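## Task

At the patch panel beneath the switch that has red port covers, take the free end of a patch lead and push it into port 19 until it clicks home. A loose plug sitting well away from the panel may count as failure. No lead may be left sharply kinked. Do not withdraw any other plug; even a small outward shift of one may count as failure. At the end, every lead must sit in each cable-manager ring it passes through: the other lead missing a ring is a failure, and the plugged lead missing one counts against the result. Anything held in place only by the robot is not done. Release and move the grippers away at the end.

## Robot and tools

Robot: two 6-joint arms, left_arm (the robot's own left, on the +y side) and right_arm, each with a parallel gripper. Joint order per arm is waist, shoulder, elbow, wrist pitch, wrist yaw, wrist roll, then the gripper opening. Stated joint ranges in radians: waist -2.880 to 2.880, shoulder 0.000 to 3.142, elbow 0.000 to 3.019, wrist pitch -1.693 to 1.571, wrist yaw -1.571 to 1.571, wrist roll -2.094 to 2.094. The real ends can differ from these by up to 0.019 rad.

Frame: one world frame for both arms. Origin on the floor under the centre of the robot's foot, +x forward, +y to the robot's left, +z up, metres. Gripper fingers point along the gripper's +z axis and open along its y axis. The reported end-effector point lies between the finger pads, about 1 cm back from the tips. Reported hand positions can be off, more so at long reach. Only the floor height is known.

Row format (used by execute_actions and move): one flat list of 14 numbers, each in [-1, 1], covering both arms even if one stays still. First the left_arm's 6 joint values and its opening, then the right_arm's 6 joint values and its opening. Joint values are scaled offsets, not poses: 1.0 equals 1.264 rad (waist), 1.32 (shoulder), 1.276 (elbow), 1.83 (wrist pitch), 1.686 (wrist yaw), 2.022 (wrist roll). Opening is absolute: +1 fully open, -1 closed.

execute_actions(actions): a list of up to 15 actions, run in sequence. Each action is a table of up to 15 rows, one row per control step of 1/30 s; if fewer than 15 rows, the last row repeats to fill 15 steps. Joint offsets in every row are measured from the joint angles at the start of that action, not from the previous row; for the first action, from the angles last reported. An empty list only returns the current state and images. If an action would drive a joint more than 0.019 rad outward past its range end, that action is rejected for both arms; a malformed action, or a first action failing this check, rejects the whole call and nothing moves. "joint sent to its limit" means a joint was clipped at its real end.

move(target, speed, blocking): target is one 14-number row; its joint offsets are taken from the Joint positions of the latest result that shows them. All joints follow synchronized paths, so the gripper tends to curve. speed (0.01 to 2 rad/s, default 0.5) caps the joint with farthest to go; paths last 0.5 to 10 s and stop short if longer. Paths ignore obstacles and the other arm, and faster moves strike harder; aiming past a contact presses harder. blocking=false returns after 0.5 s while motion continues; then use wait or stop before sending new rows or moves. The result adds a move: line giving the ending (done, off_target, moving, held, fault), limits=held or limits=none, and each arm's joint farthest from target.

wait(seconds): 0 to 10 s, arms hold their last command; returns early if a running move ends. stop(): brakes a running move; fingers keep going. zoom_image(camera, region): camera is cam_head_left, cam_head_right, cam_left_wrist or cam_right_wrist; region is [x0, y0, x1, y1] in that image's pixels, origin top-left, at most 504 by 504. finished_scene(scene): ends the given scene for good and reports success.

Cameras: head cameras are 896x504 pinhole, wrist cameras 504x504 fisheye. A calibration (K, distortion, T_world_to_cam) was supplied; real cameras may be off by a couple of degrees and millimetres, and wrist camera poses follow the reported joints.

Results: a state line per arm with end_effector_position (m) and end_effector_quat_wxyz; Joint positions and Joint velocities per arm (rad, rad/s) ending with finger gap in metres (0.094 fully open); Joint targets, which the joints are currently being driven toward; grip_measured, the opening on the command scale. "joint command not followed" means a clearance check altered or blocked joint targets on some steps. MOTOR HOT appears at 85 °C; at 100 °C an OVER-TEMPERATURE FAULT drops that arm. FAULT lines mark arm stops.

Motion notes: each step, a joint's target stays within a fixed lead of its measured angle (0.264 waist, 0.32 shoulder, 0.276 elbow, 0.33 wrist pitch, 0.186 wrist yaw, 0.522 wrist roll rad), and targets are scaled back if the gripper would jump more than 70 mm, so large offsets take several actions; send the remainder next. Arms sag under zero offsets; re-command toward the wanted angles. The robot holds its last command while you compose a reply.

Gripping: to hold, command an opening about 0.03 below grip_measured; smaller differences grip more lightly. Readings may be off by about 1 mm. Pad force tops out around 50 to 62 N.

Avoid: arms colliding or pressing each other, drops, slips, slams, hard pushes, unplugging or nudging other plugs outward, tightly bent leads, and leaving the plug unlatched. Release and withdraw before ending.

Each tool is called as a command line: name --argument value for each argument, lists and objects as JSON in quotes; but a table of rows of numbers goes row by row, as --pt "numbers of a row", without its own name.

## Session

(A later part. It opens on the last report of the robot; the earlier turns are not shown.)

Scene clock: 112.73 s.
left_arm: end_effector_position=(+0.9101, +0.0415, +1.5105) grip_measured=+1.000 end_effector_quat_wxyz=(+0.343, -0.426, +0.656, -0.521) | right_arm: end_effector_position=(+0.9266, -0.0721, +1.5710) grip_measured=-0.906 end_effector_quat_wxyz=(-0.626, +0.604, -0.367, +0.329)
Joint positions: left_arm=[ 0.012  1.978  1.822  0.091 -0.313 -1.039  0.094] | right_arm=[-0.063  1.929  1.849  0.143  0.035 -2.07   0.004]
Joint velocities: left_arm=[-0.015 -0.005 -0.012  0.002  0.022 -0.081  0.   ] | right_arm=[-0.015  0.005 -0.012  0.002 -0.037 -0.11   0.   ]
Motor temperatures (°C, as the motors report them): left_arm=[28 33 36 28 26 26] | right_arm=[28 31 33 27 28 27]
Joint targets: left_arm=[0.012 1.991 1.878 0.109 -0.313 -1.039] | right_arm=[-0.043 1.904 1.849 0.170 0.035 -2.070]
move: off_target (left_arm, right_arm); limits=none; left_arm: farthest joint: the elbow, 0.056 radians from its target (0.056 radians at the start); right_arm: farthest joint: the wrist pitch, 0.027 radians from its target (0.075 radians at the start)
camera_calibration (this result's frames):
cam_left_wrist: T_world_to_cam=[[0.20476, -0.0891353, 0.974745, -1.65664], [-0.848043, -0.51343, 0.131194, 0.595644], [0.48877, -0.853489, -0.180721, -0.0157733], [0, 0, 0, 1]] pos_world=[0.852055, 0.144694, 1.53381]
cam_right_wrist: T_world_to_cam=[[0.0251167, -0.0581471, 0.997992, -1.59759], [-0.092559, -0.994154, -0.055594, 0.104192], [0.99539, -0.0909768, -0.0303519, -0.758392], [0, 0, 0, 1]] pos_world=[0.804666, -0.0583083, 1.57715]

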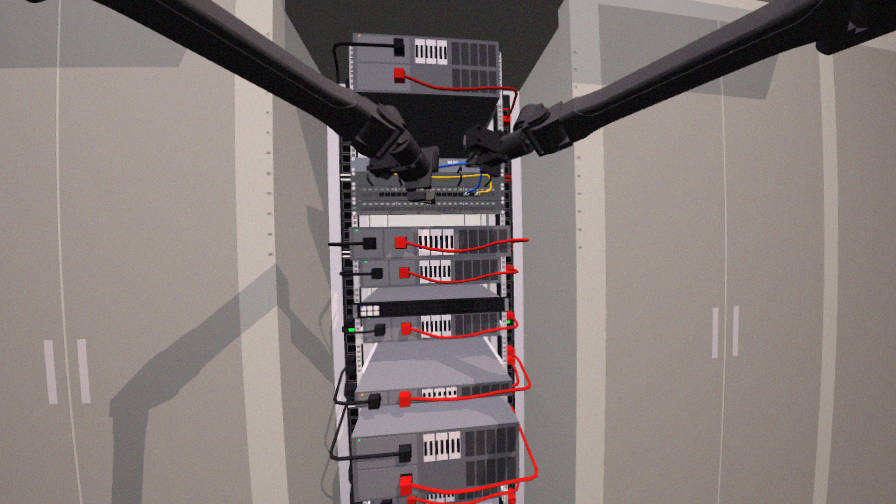

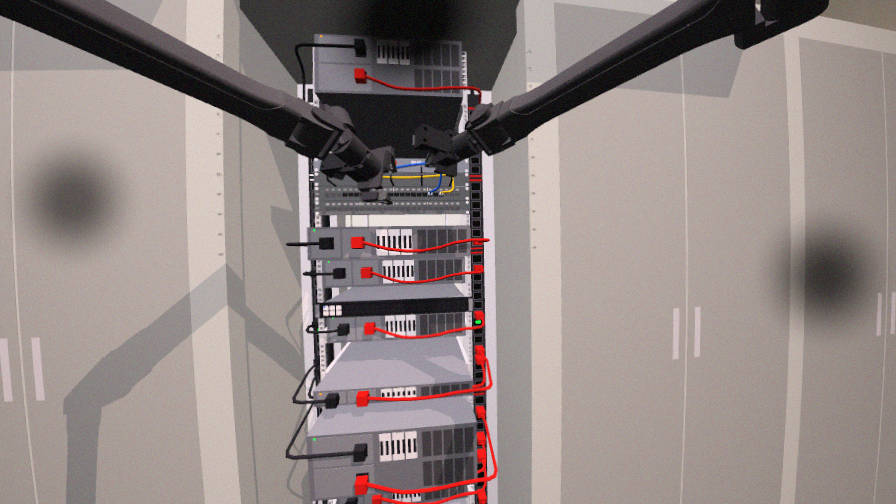

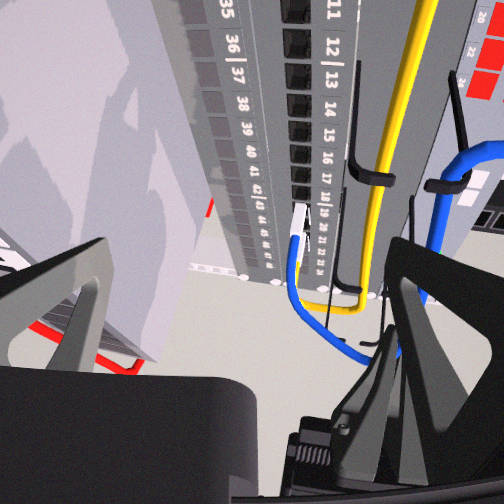

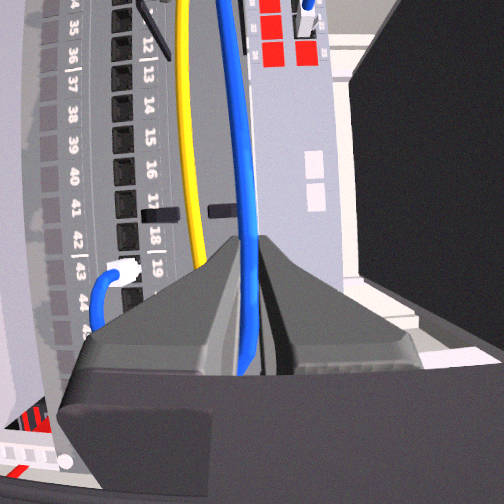

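move --target '[0,0.01,0.044,0.01,0,0,1.0, -0.036,0,-0.022,0.028,0,0,-0.93]' --speed 0.06

Scene clock: 114.43 s.
left_arm: end_effector_position=(+0.9101, +0.0415, +1.5105) grip_measured=+1.000 end_effector_quat_wxyz=(+0.343, -0.426, +0.656, -0.521) | right_arm: end_effector_position=(+0.9278, -0.0765, +1.5577) grip_measured=-0.906 end_effector_quat_wxyz=(-0.623, +0.604, -0.371, +0.332)
Joint positions: left_arm=[ 0.012  1.978  1.822  0.091 -0.313 -1.039  0.094] | right_arm=[-0.076  1.929  1.823  0.17   0.034 -2.07   0.004]
Joint velocities: left_arm=[-0.015 -0.015  0.002 -0.002 -0.007  0.066  0.   ] | right_arm=[ 0.005 -0.005  0.002  0.007 -0.037  0.022 -0.   ]
Motor temperatures (°C, as the motors report them): left_arm=[28 33 36 28 26 26] | right_arm=[28 31 33 27 28 27]
Joint targets: left_arm=[0.012 1.991 1.878 0.109 -0.313 -1.039] | right_arm=[-0.108 1.929 1.820 0.194 0.035 -2.070]
move: off_target (left_arm, right_arm); limits=none; left_arm: farthest joint: the elbow, 0.056 radians from its target (0.056 radians at the start); right_arm: farthest joint: the waist, 0.033 radians from its target (0.046 radians at the start)
camera_calibration (this result's frames):
cam_left_wrist: T_world_to_cam=[[0.20476, -0.0891353, 0.974745, -1.65664], [-0.848043, -0.51343, 0.131194, 0.595644], [0.48877, -0.853489, -0.180721, -0.0157733], [0, 0, 0, 1]] pos_world=[0.852055, 0.144694, 1.53381]
cam_right_wrist: T_world_to_cam=[[0.0277969, -0.0555877, 0.998067, -1.587], [-0.103888, -0.993206, -0.0524237, 0.10484], [0.9942, -0.10223, -0.033383, -0.755416], [0, 0, 0, 1]] pos_world=[0.806041, -0.061316, 1.56421]

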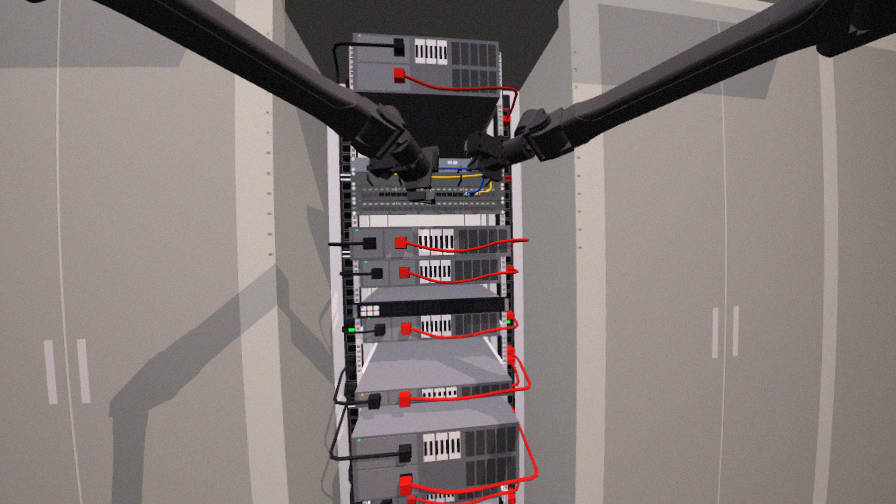

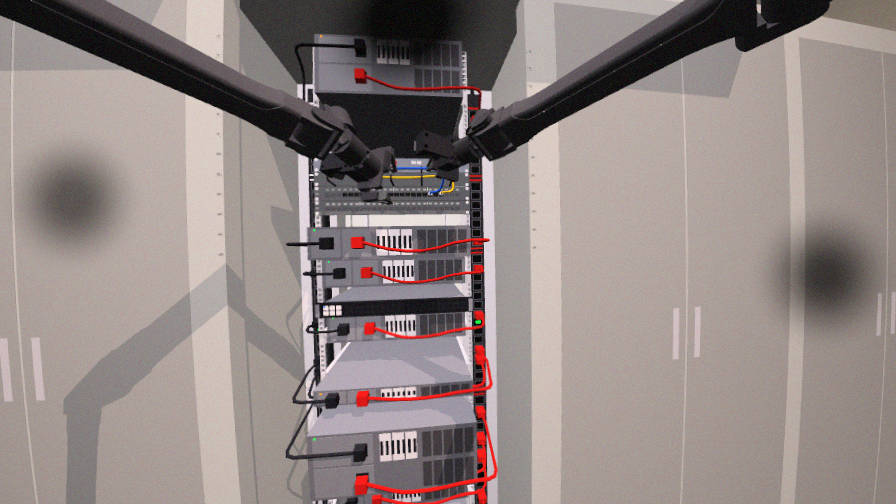

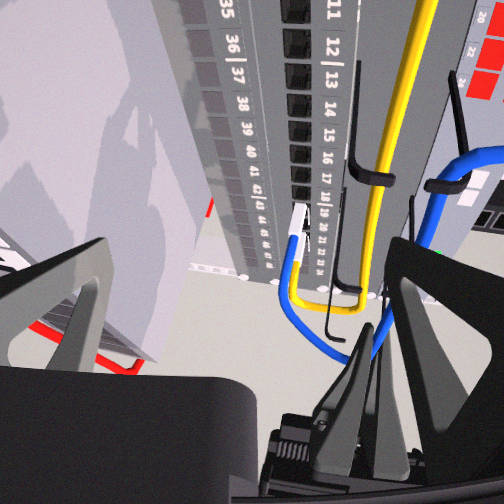

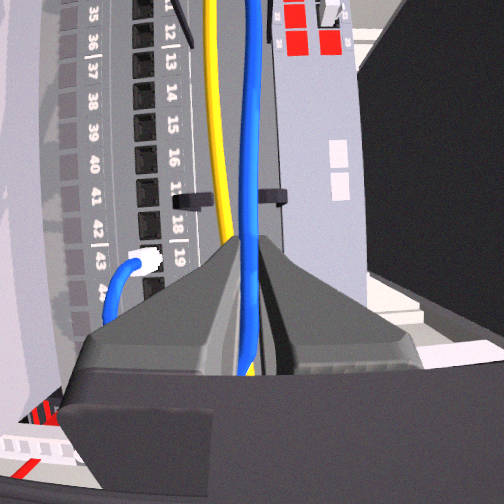

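execute_actions --actions '[[[0,0.01,0.044,0.01,0,0,1.0, -0.026,0.005,-0.014,0.022,0,0,-0.93]]]'

Scene clock: 115.37 s.
left_arm: end_effector_position=(+0.9101, +0.0415, +1.5105) grip_measured=+1.000 end_effector_quat_wxyz=(+0.343, -0.426, +0.656, -0.521) | right_arm: end_effector_position=(+0.9260, -0.0753, +1.5538) grip_measured=-0.906 end_effector_quat_wxyz=(-0.624, +0.602, -0.370, +0.333)
Joint positions: left_arm=[ 0.012  1.978  1.822  0.091 -0.313 -1.039  0.094] | right_arm=[-0.077  1.929  1.809  0.189  0.032 -2.07   0.004]
Joint velocities: left_arm=[-0.015  0.015 -0.002 -0.017  0.022 -0.066  0.   ] | right_arm=[-0.005  0.005 -0.007  0.007 -0.051 -0.022 -0.001]
Motor temperatures (°C, as the motors report them): left_arm=[28 33 36 28 26 26] | right_arm=[28 31 33 27 28 27]
Joint targets: left_arm=[0.012 1.991 1.878 0.109 -0.313 -1.039] | right_arm=[-0.109 1.935 1.806 0.210 0.034 -2.070]
camera_calibration (this result's frames):
cam_left_wrist: T_world_to_cam=[[0.20476, -0.0891353, 0.974745, -1.65664], [-0.848043, -0.51343, 0.131194, 0.595644], [0.48877, -0.853489, -0.180721, -0.0157733], [0, 0, 0, 1]] pos_world=[0.852055, 0.144694, 1.53381]
cam_right_wrist: T_world_to_cam=[[0.0240566, -0.0578778, 0.998034, -1.57967], [-0.105468, -0.992898, -0.0550378, 0.111175], [0.994132, -0.103936, -0.02999, -0.758944], [0, 0, 0, 1]] pos_world=[0.804217, -0.0599237, 1.55992]

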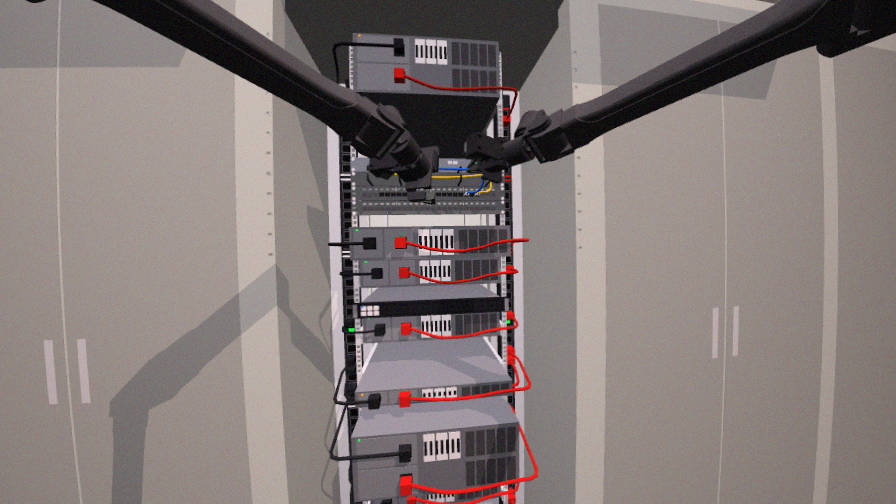

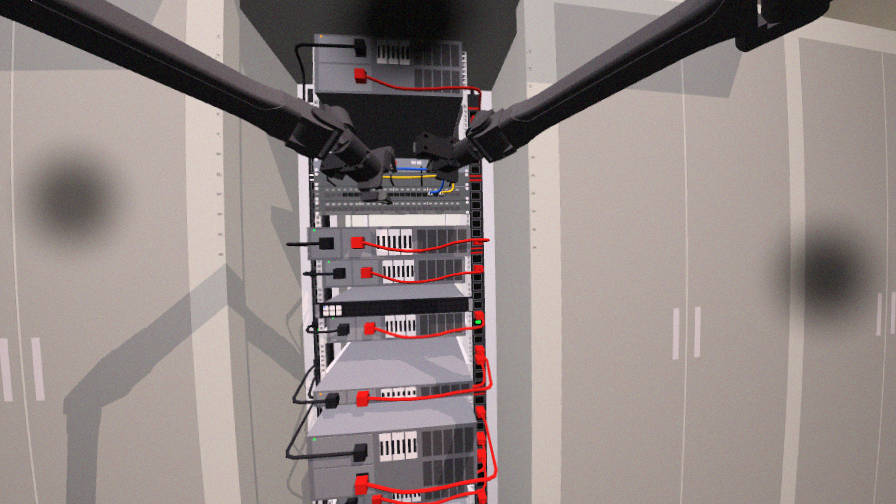

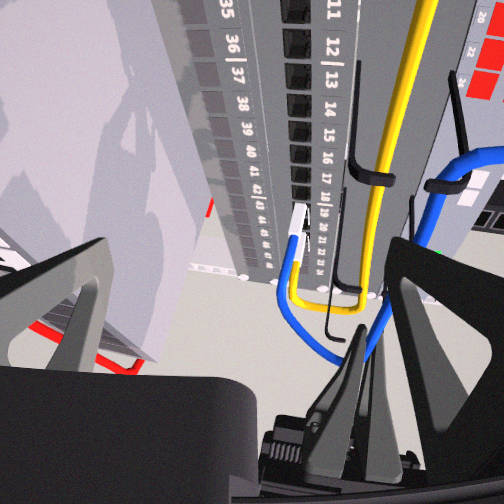

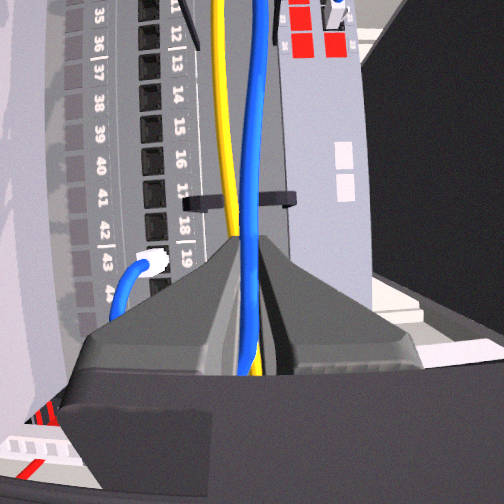

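move --target '[0,0.01,0.044,0.01,0,0,1.0, -0.029,0.038,0.055,-0.004,0,0,-0.93]' --speed 0.1

Scene clock: 130.80 s.
left_arm: end_effector_position=(+0.9101, +0.0415, +1.5105) grip_measured=+1.000 end_effector_quat_wxyz=(+0.343, -0.426, +0.656, -0.521) | right_arm: end_effector_position=(+0.9342, -0.0774, +1.5547) grip_measured=-0.906 end_effector_quat_wxyz=(-0.625, +0.598, -0.372, +0.338)
Joint positions: left_arm=[ 0.012  1.978  1.822  0.091 -0.313 -1.039  0.094] | right_arm=[-0.082  1.945  1.838  0.189  0.032 -2.07   0.004]
Joint velocities: left_arm=[ 0.015 -0.005 -0.012 -0.007 -0.022 -0.037  0.   ] | right_arm=[-0.015  0.005  0.002 -0.002 -0.037  0.037  0.001]
Motor temperatures (°C, as the motors report them): left_arm=[28 33 37 28 26 26] | right_arm=[28 31 32 28 28 27]
Joint targets: left_arm=[0.012 1.991 1.878 0.109 -0.313 -1.039] | right_arm=[-0.113 1.979 1.879 0.182 0.032 -2.070]
move: off_target (left_arm, right_arm); limits=none; left_arm: farthest joint: the elbow, 0.056 radians from its target (0.056 radians at the start); right_arm: farthest joint: the elbow, 0.042 radians from its target (0.070 radians at the start)
camera_calibration (this result's frames):
cam_left_wrist: T_world_to_cam=[[0.20476, -0.0891353, 0.974745, -1.65664], [-0.848043, -0.51343, 0.131194, 0.595644], [0.48877, -0.853489, -0.180721, -0.0157733], [0, 0, 0, 1]] pos_world=[0.852055, 0.144694, 1.53381]
cam_right_wrist: T_world_to_cam=[[0.0169111, -0.0618576, 0.997942, -1.57439], [-0.116017, -0.991464, -0.05949, 0.126904], [0.993103, -0.114772, -0.0239433, -0.776656], [0, 0, 0, 1]] pos_world=[0.812647, -0.0607053, 1.5601]

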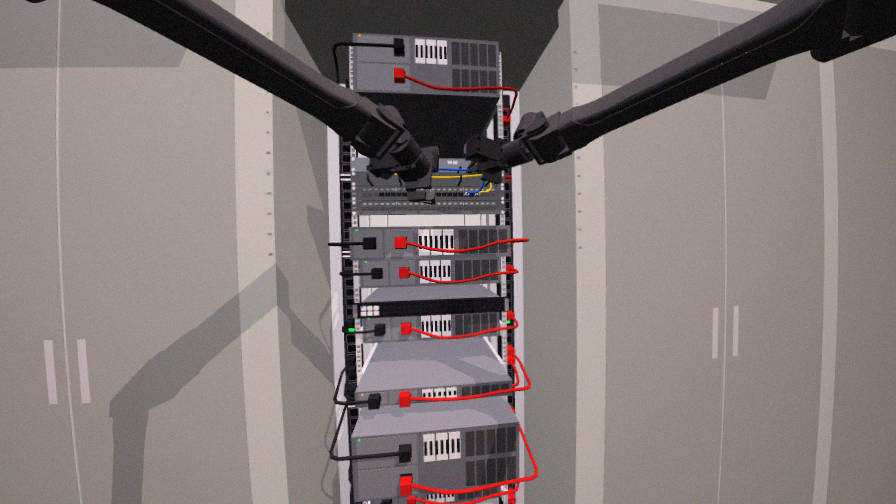

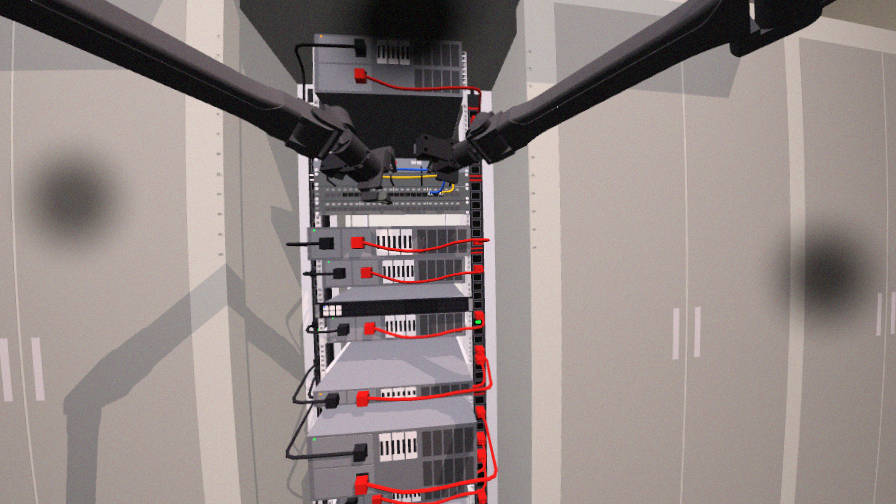

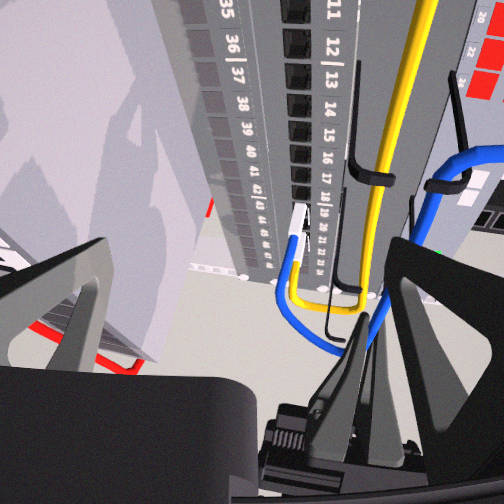

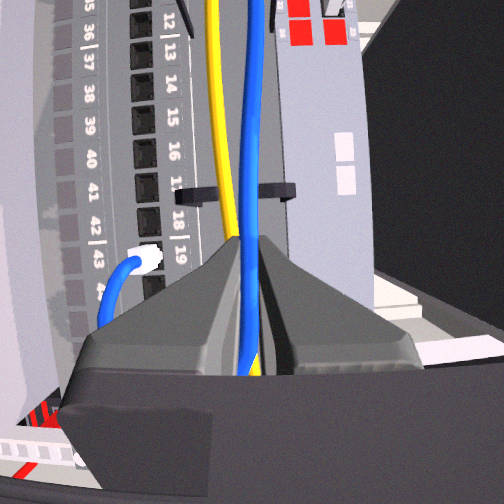

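execute_actions --actions '[[[0,0.01,0.044,0.01,0,0,1.0, -0.025,0.02,0.03,-0.025,0,0,-0.93]]]'

Scene clock: 133.17 s.
left_arm: end_effector_position=(+0.9101, +0.0415, +1.5105) grip_measured=+1.000 end_effector_quat_wxyz=(+0.343, -0.426, +0.656, -0.521) | right_arm: end_effector_position=(+0.9329, -0.0749, +1.5502) grip_measured=-0.906 end_effector_quat_wxyz=(-0.620, +0.606, -0.372, +0.331)
Joint positions: left_arm=[ 0.012  1.978  1.822  0.091 -0.313 -1.039  0.094] | right_arm=[-0.082  1.945  1.838  0.166  0.032 -2.07   0.004]
Joint velocities: left_arm=[-0.005 -0.005  0.007  0.012  0.022  0.095  0.   ] | right_arm=[-0.005  0.005  0.012 -0.002  0.037  0.007 -0.001]
Motor temperatures (°C, as the motors report them): left_arm=[28 33 37 28 26 26] | right_arm=[28 31 33 28 28 27]
Joint targets: left_arm=[0.012 1.991 1.878 0.109 -0.313 -1.039] | right_arm=[-0.114 1.972 1.876 0.143 0.032 -2.070]
camera_calibration (this result's frames):
cam_left_wrist: T_world_to_cam=[[0.20476, -0.0891353, 0.974745, -1.65664], [-0.848043, -0.51343, 0.131194, 0.595644], [0.48877, -0.853489, -0.180721, -0.0157733], [0, 0, 0, 1]] pos_world=[0.852055, 0.144694, 1.53381]
cam_right_wrist: T_world_to_cam=[[0.0339867, -0.0512578, 0.998107, -1.58509], [-0.104821, -0.993359, -0.0474447, 0.0996744], [0.99391, -0.10301, -0.0391339, -0.751427], [0, 0, 0, 1]] pos_world=[0.811171, -0.0596404, 1.55741]

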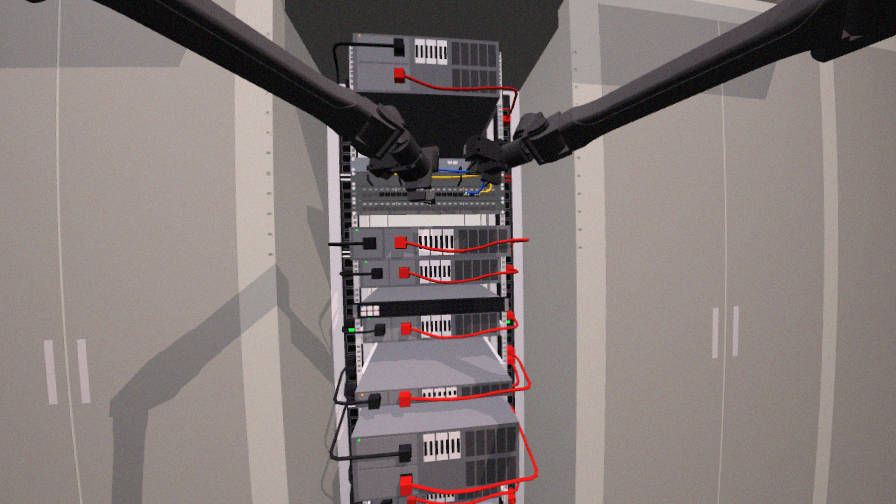

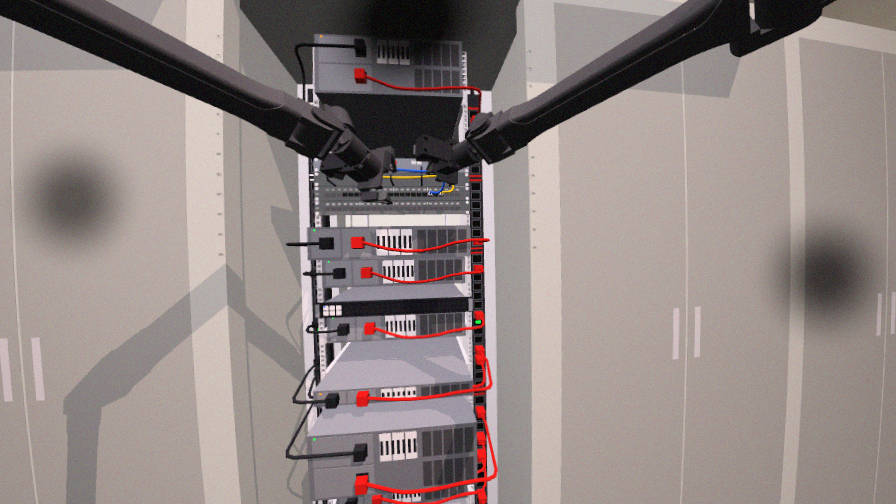

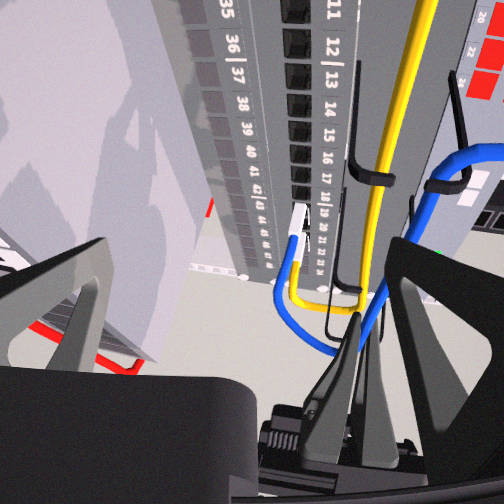

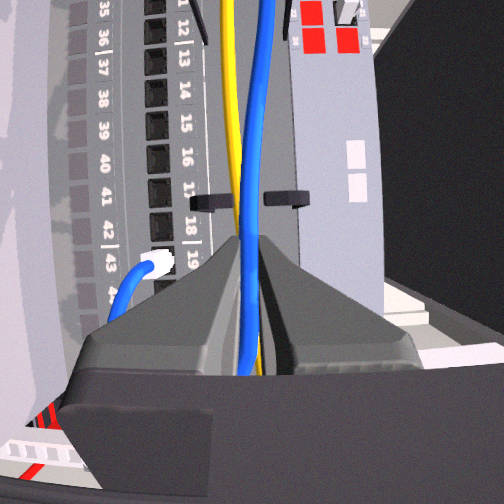

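execute_actions --actions '[[[0,0.01,0.044,0.01,0,0,1.0, -0.0264,0.0302,0.0411,-0.0145,0,0,-0.93],[0,0.01,0.044,0.01,0,0,1.0, -0.0264,0.0302,0.0411,-0.0145,0,0,-0.93],[0,0.01,0.044,0.01,0,0,1.0, -0.0276,0.0345,0.0492,-0.017,0,0,-0.93],[0,0.01,0.044,0.01,0,0,1.0, -0.0276,0.0345,0.0492,-0.017,0,0,-0.93],[0,0.01,0.044,0.01,0,0,1.0, -0.0287,0.0389,0.0574,-0.0196,0,0,-0.93],[0,0.01,0.044,0.01,0,0,1.0, -0.0287,0.0389,0.0574,-0.0196,0,0,-0.93],[0,0.01,0.044,0.01,0,0,1.0, -0.0299,0.0433,0.0655,-0.0221,0,0,-0.93],[0,0.01,0.044,0.01,0,0,1.0, -0.0299,0.0433,0.0655,-0.0221,0,0,-0.93],[0,0.01,0.044,0.01,0,0,1.0, -0.031,0.0477,0.0737,-0.0246,0,0,-0.93]]]'

Scene clock: 134.37 s.
left_arm: end_effector_position=(+0.9101, +0.0415, +1.5105) grip_measured=+1.000 end_effector_quat_wxyz=(+0.343, -0.426, +0.656, -0.521) | right_arm: end_effector_position=(+0.9444, -0.0767, +1.5543) grip_measured=-0.906 end_effector_quat_wxyz=(-0.620, +0.604, -0.373, +0.333)
Joint positions: left_arm=[ 0.012  1.978  1.822  0.091 -0.313 -1.039  0.094] | right_arm=[-0.088  1.968  1.891  0.141  0.03  -2.07   0.004]
Joint velocities: left_arm=[-0.005  0.005 -0.007 -0.002 -0.007 -0.081  0.   ] | right_arm=[ 0.005 -0.005 -0.007 -0.007  0.022  0.022  0.001]
Motor temperatures (°C, as the motors report them): left_arm=[28 33 37 28 26 26] | right_arm=[28 31 33 27 28 27]
Joint targets: left_arm=[0.012 1.991 1.878 0.109 -0.313 -1.039] | right_arm=[-0.122 2.008 1.933 0.121 0.032 -2.070]
camera_calibration (this result's frames):
cam_left_wrist: T_world_to_cam=[[0.20476, -0.0891353, 0.974745, -1.65664], [-0.848043, -0.51343, 0.131194, 0.595644], [0.48877, -0.853489, -0.180721, -0.0157733], [0, 0, 0, 1]] pos_world=[0.852055, 0.144694, 1.53381]
cam_right_wrist: T_world_to_cam=[[0.0311116, -0.0527011, 0.998126, -1.58711], [-0.11092, -0.992623, -0.0489531, 0.107409], [0.993342, -0.109189, -0.0367277, -0.766577], [0, 0, 0, 1]] pos_world=[0.822765, -0.0607276, 1.56124]

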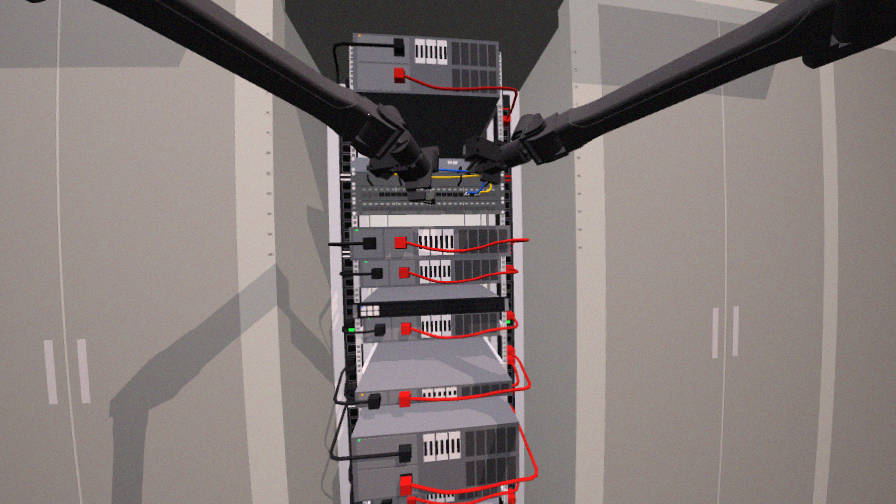

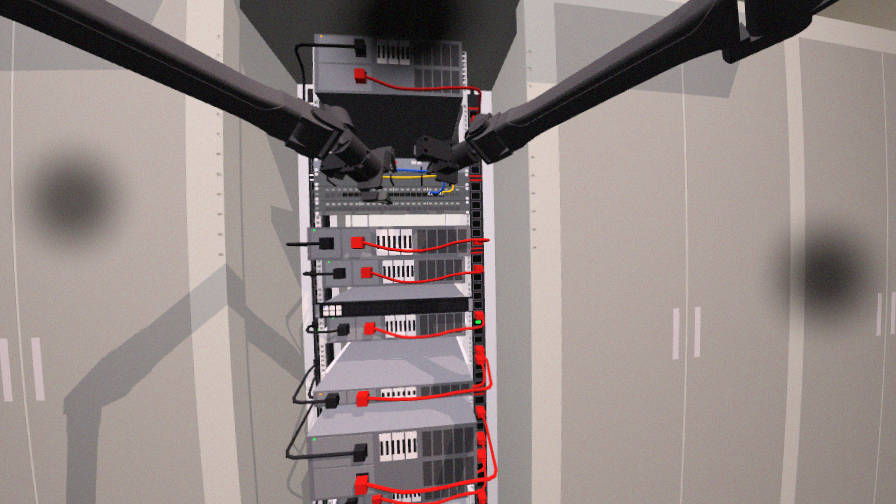

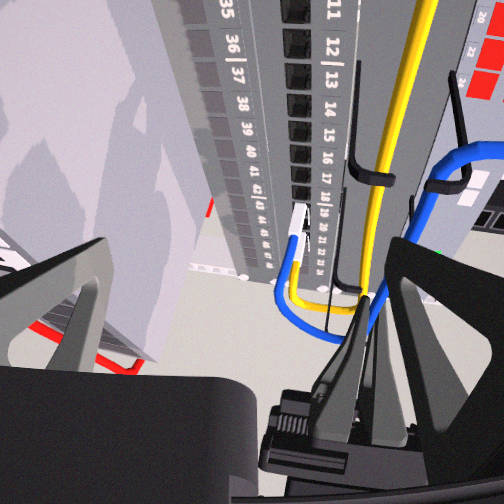

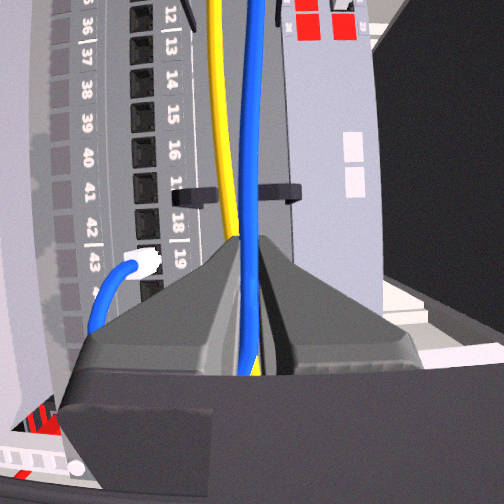

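execute_actions --actions '[[[0,0.01,0.044,0.01,0,0,1.0, -0.026,0.034,0.03,-0.017,0,0,-0.93]]]'

Scene clock: 135.07 s.
left_arm: end_effector_position=(+0.9101, +0.0415, +1.5105) grip_measured=+1.000 end_effector_quat_wxyz=(+0.343, -0.426, +0.656, -0.521) | right_arm: end_effector_position=(+0.9438, -0.0731, +1.5489) grip_measured=-0.906 end_effector_quat_wxyz=(-0.618, +0.609, -0.373, +0.329)
Joint positions: left_arm=[ 0.012  1.978  1.822  0.091 -0.313 -1.039  0.094] | right_arm=[-0.088  1.973  1.891  0.133  0.03  -2.07   0.004]
Joint velocities: left_arm=[-0.005 -0.005 -0.007  0.002 -0.022 -0.051  0.   ] | right_arm=[-0.005 -0.015  0.007  0.002 -0.066 -0.051  0.   ]
Motor temperatures (°C, as the motors report them): left_arm=[28 33 37 28 26 26] | right_arm=[28 31 33 27 28 27]
Joint targets: left_arm=[0.012 1.991 1.878 0.109 -0.313 -1.039] | right_arm=[-0.121 2.013 1.929 0.110 0.030 -2.070]
camera_calibration (this result's frames):
cam_left_wrist: T_world_to_cam=[[0.20476, -0.0891353, 0.974745, -1.65664], [-0.848043, -0.51343, 0.131194, 0.595644], [0.48877, -0.853489, -0.180721, -0.0157733], [0, 0, 0, 1]] pos_world=[0.852055, 0.144694, 1.53381]
cam_right_wrist: T_world_to_cam=[[0.0409065, -0.046596, 0.998076, -1.59027], [-0.103984, -0.993686, -0.0421292, 0.0935275], [0.993737, -0.102061, -0.0454935, -0.75204], [0, 0, 0, 1]] pos_world=[0.822108, -0.0579169, 1.55694]

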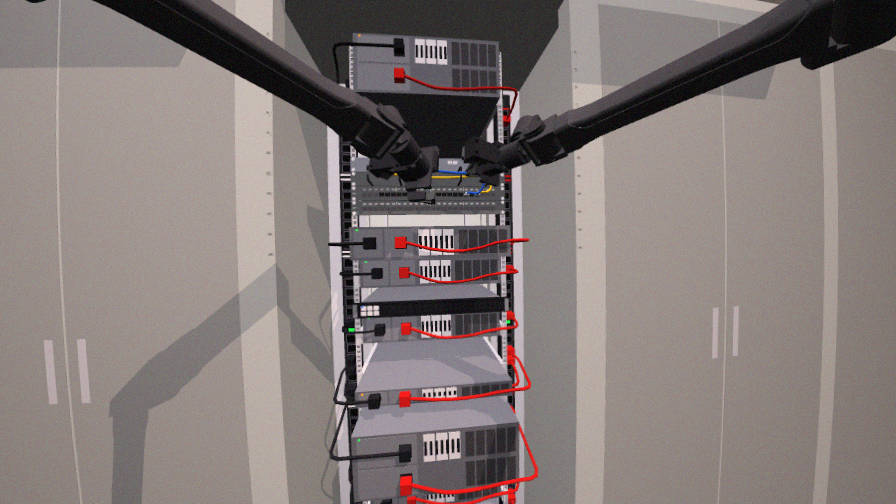

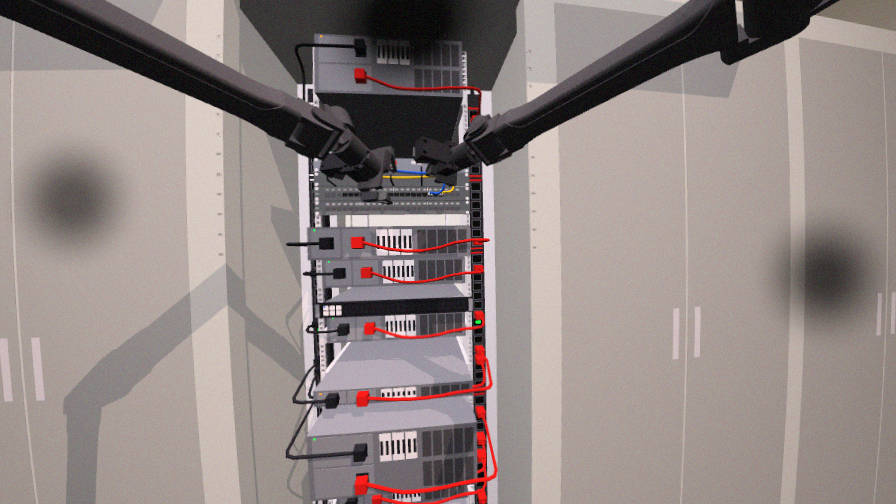

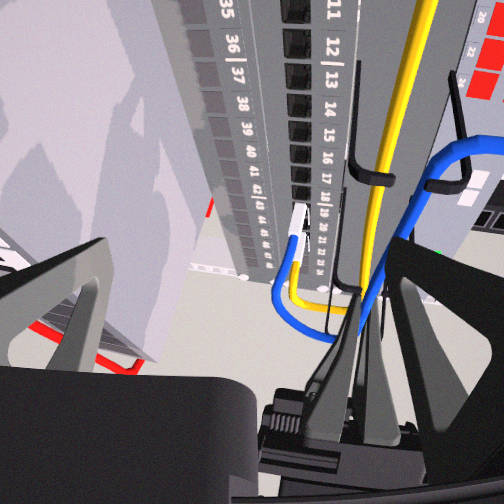

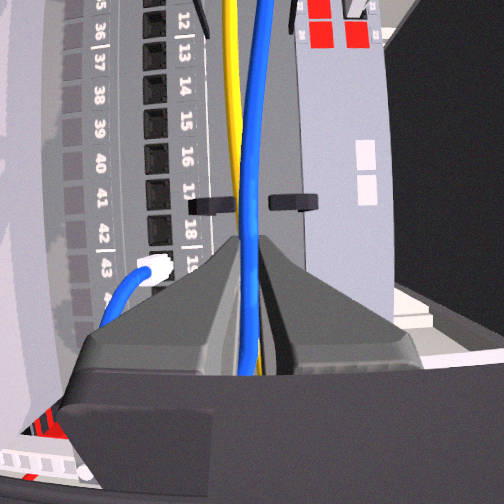

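execute_actions --actions '[[[0,0.01,0.044,0.01,0,0,1.0, -0.0285,0.0332,0.0411,-0.0145,0,0,-0.93],[0,0.01,0.044,0.01,0,0,1.0, -0.0285,0.0332,0.0411,-0.0145,0,0,-0.93],[0,0.01,0.044,0.01,0,0,1.0, -0.030,0.0375,0.0492,-0.017,0,0,-0.93],[0,0.01,0.044,0.01,0,0,1.0, -0.030,0.0375,0.0492,-0.017,0,0,-0.93],[0,0.01,0.044,0.01,0,0,1.0, -0.0315,0.0419,0.0574,-0.0196,0,0,-0.93],[0,0.01,0.044,0.01,0,0,1.0, -0.0315,0.0419,0.0574,-0.0196,0,0,-0.93],[0,0.01,0.044,0.01,0,0,1.0, -0.033,0.0463,0.0655,-0.0221,0,0,-0.93],[0,0.01,0.044,0.01,0,0,1.0, -0.033,0.0463,0.0655,-0.0221,0,0,-0.93],[0,0.01,0.044,0.01,0,0,1.0, -0.0345,0.0507,0.0737,-0.0246,0,0,-0.93]]]'

Scene clock: 136.07 s.
left_arm: end_effector_position=(+0.9101, +0.0415, +1.5105) grip_measured=+1.000 end_effector_quat_wxyz=(+0.343, -0.426, +0.656, -0.521) | right_arm: end_effector_position=(+0.9582, -0.0789, +1.5508) grip_measured=-0.906 end_effector_quat_wxyz=(-0.616, +0.605, -0.377, +0.334)
Joint positions: left_arm=[ 0.012  1.978  1.822  0.091 -0.313 -1.039  0.094] | right_arm=[-0.099  1.999  1.948  0.111  0.03  -2.07   0.004]
Joint velocities: left_arm=[-0.015  0.005 -0.012 -0.012 -0.051  0.022  0.   ] | right_arm=[ 0.005  0.005 -0.017  0.007 -0.066 -0.007  0.001]
Motor temperatures (°C, as the motors report them): left_arm=[28 33 37 28 26 26] | right_arm=[28 31 33 27 28 27]
Joint targets: left_arm=[0.012 1.991 1.878 0.109 -0.313 -1.039] | right_arm=[-0.131 2.040 1.985 0.088 0.030 -2.070]
camera_calibration (this result's frames):
cam_left_wrist: T_world_to_cam=[[0.20476, -0.0891353, 0.974745, -1.65664], [-0.848043, -0.51343, 0.131194, 0.595644], [0.48877, -0.853489, -0.180721, -0.0157733], [0, 0, 0, 1]] pos_world=[0.852055, 0.144694, 1.53381]
cam_right_wrist: T_world_to_cam=[[0.038, -0.0477656, 0.998135, -1.59043], [-0.118209, -0.992058, -0.0429744, 0.104387], [0.992261, -0.116356, -0.0433446, -0.769898], [0, 0, 0, 1]] pos_world=[0.836716, -0.061992, 1.55858]

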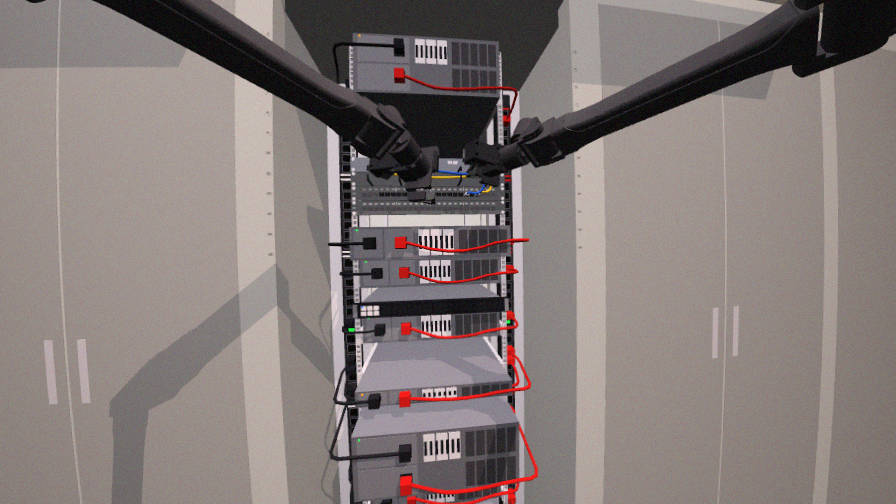

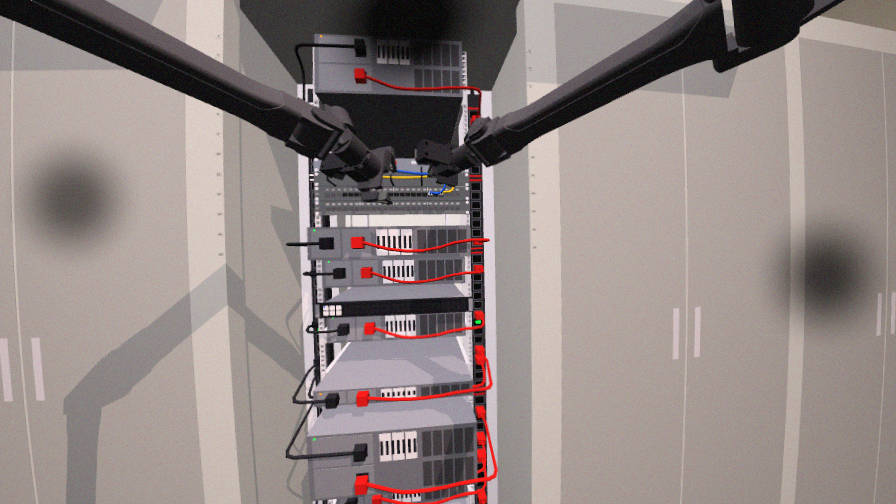

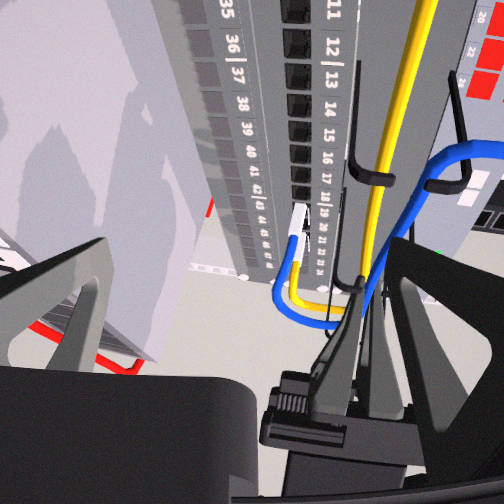

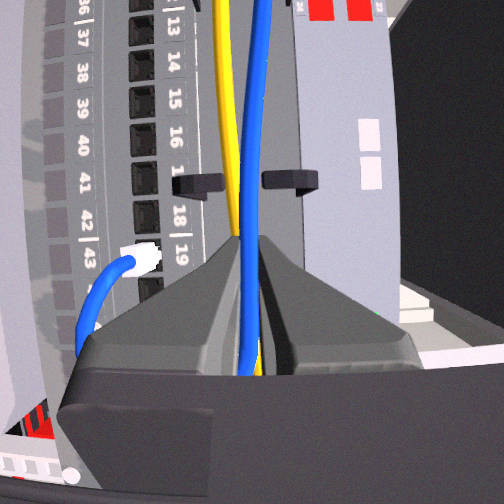

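execute_actions --actions '[[[0,0.01,0.044,0.01,0,0,1.0, 0.012,0.015,0.03,0.031,0,0,-0.93]]]'

Scene clock: 136.77 s.
left_arm: end_effector_position=(+0.9101, +0.0415, +1.5105) grip_measured=+1.000 end_effector_quat_wxyz=(+0.343, -0.426, +0.656, -0.521) | right_arm: end_effector_position=(+0.9582, -0.0789, +1.5623) grip_measured=-0.906 end_effector_quat_wxyz=(-0.625, +0.592, -0.375, +0.344)
Joint positions: left_arm=[ 0.012  1.978  1.822  0.091 -0.313 -1.039  0.094] | right_arm=[-0.092  1.999  1.95   0.148  0.029 -2.07   0.004]
Joint velocities: left_arm=[-0.005 -0.005 -0.017 -0.002 -0.022  0.037  0.   ] | right_arm=[-0.005 -0.005  0.007 -0.007 -0.051  0.007 -0.001]
Motor temperatures (°C, as the motors report them): left_arm=[28 33 37 28 26 26] | right_arm=[28 31 33 27 28 27]
Joint targets: left_arm=[0.012 1.991 1.878 0.109 -0.313 -1.039] | right_arm=[-0.084 2.018 1.986 0.168 0.030 -2.070]
camera_calibration (this result's frames):
cam_left_wrist: T_world_to_cam=[[0.20476, -0.0891353, 0.974745, -1.65664], [-0.848043, -0.51343, 0.131194, 0.595644], [0.48877, -0.853489, -0.180721, -0.0157733], [0, 0, 0, 1]] pos_world=[0.852055, 0.144694, 1.53381]
cam_right_wrist: T_world_to_cam=[[0.00682529, -0.0669816, 0.997731, -1.5729], [-0.130348, -0.989301, -0.065524, 0.151923], [0.991445, -0.129605, -0.0154832, -0.813278], [0, 0, 0, 1]] pos_world=[0.836858, -0.0604635, 1.5667]

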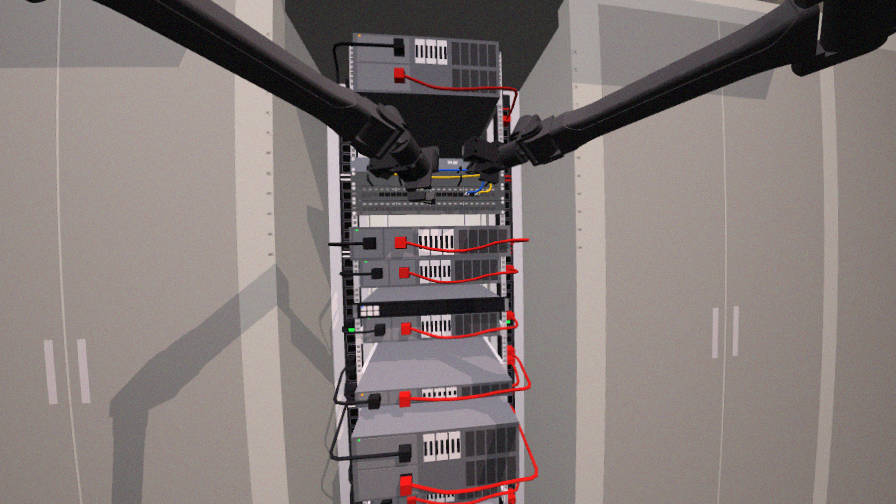

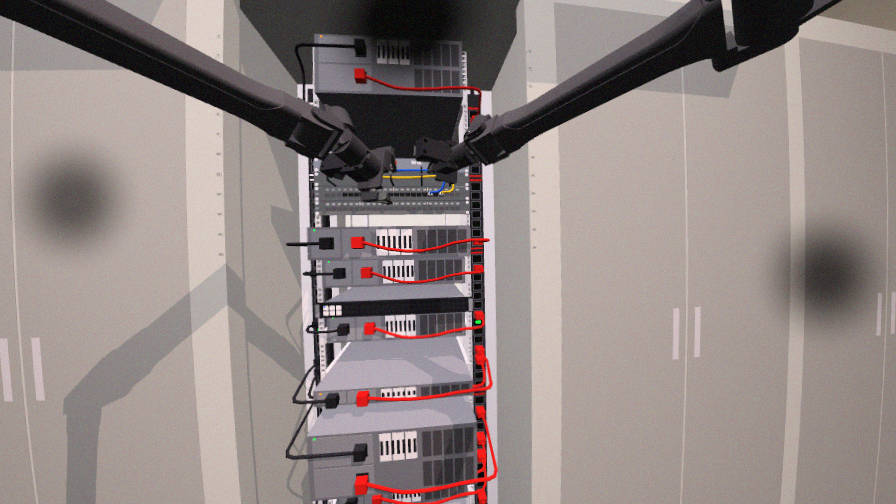

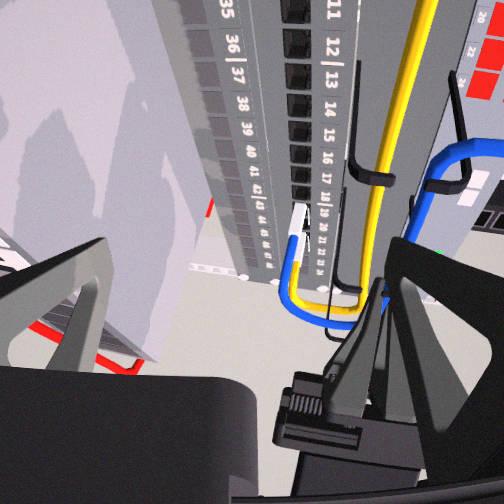

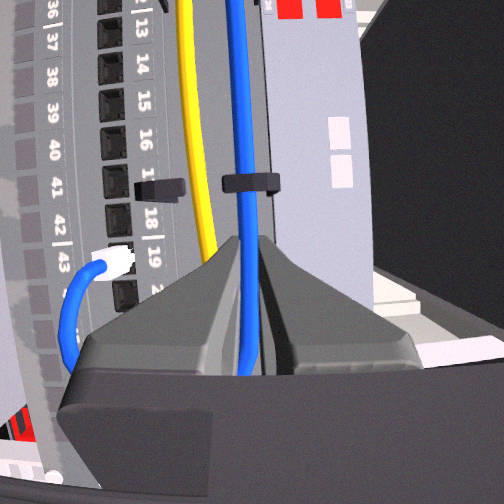

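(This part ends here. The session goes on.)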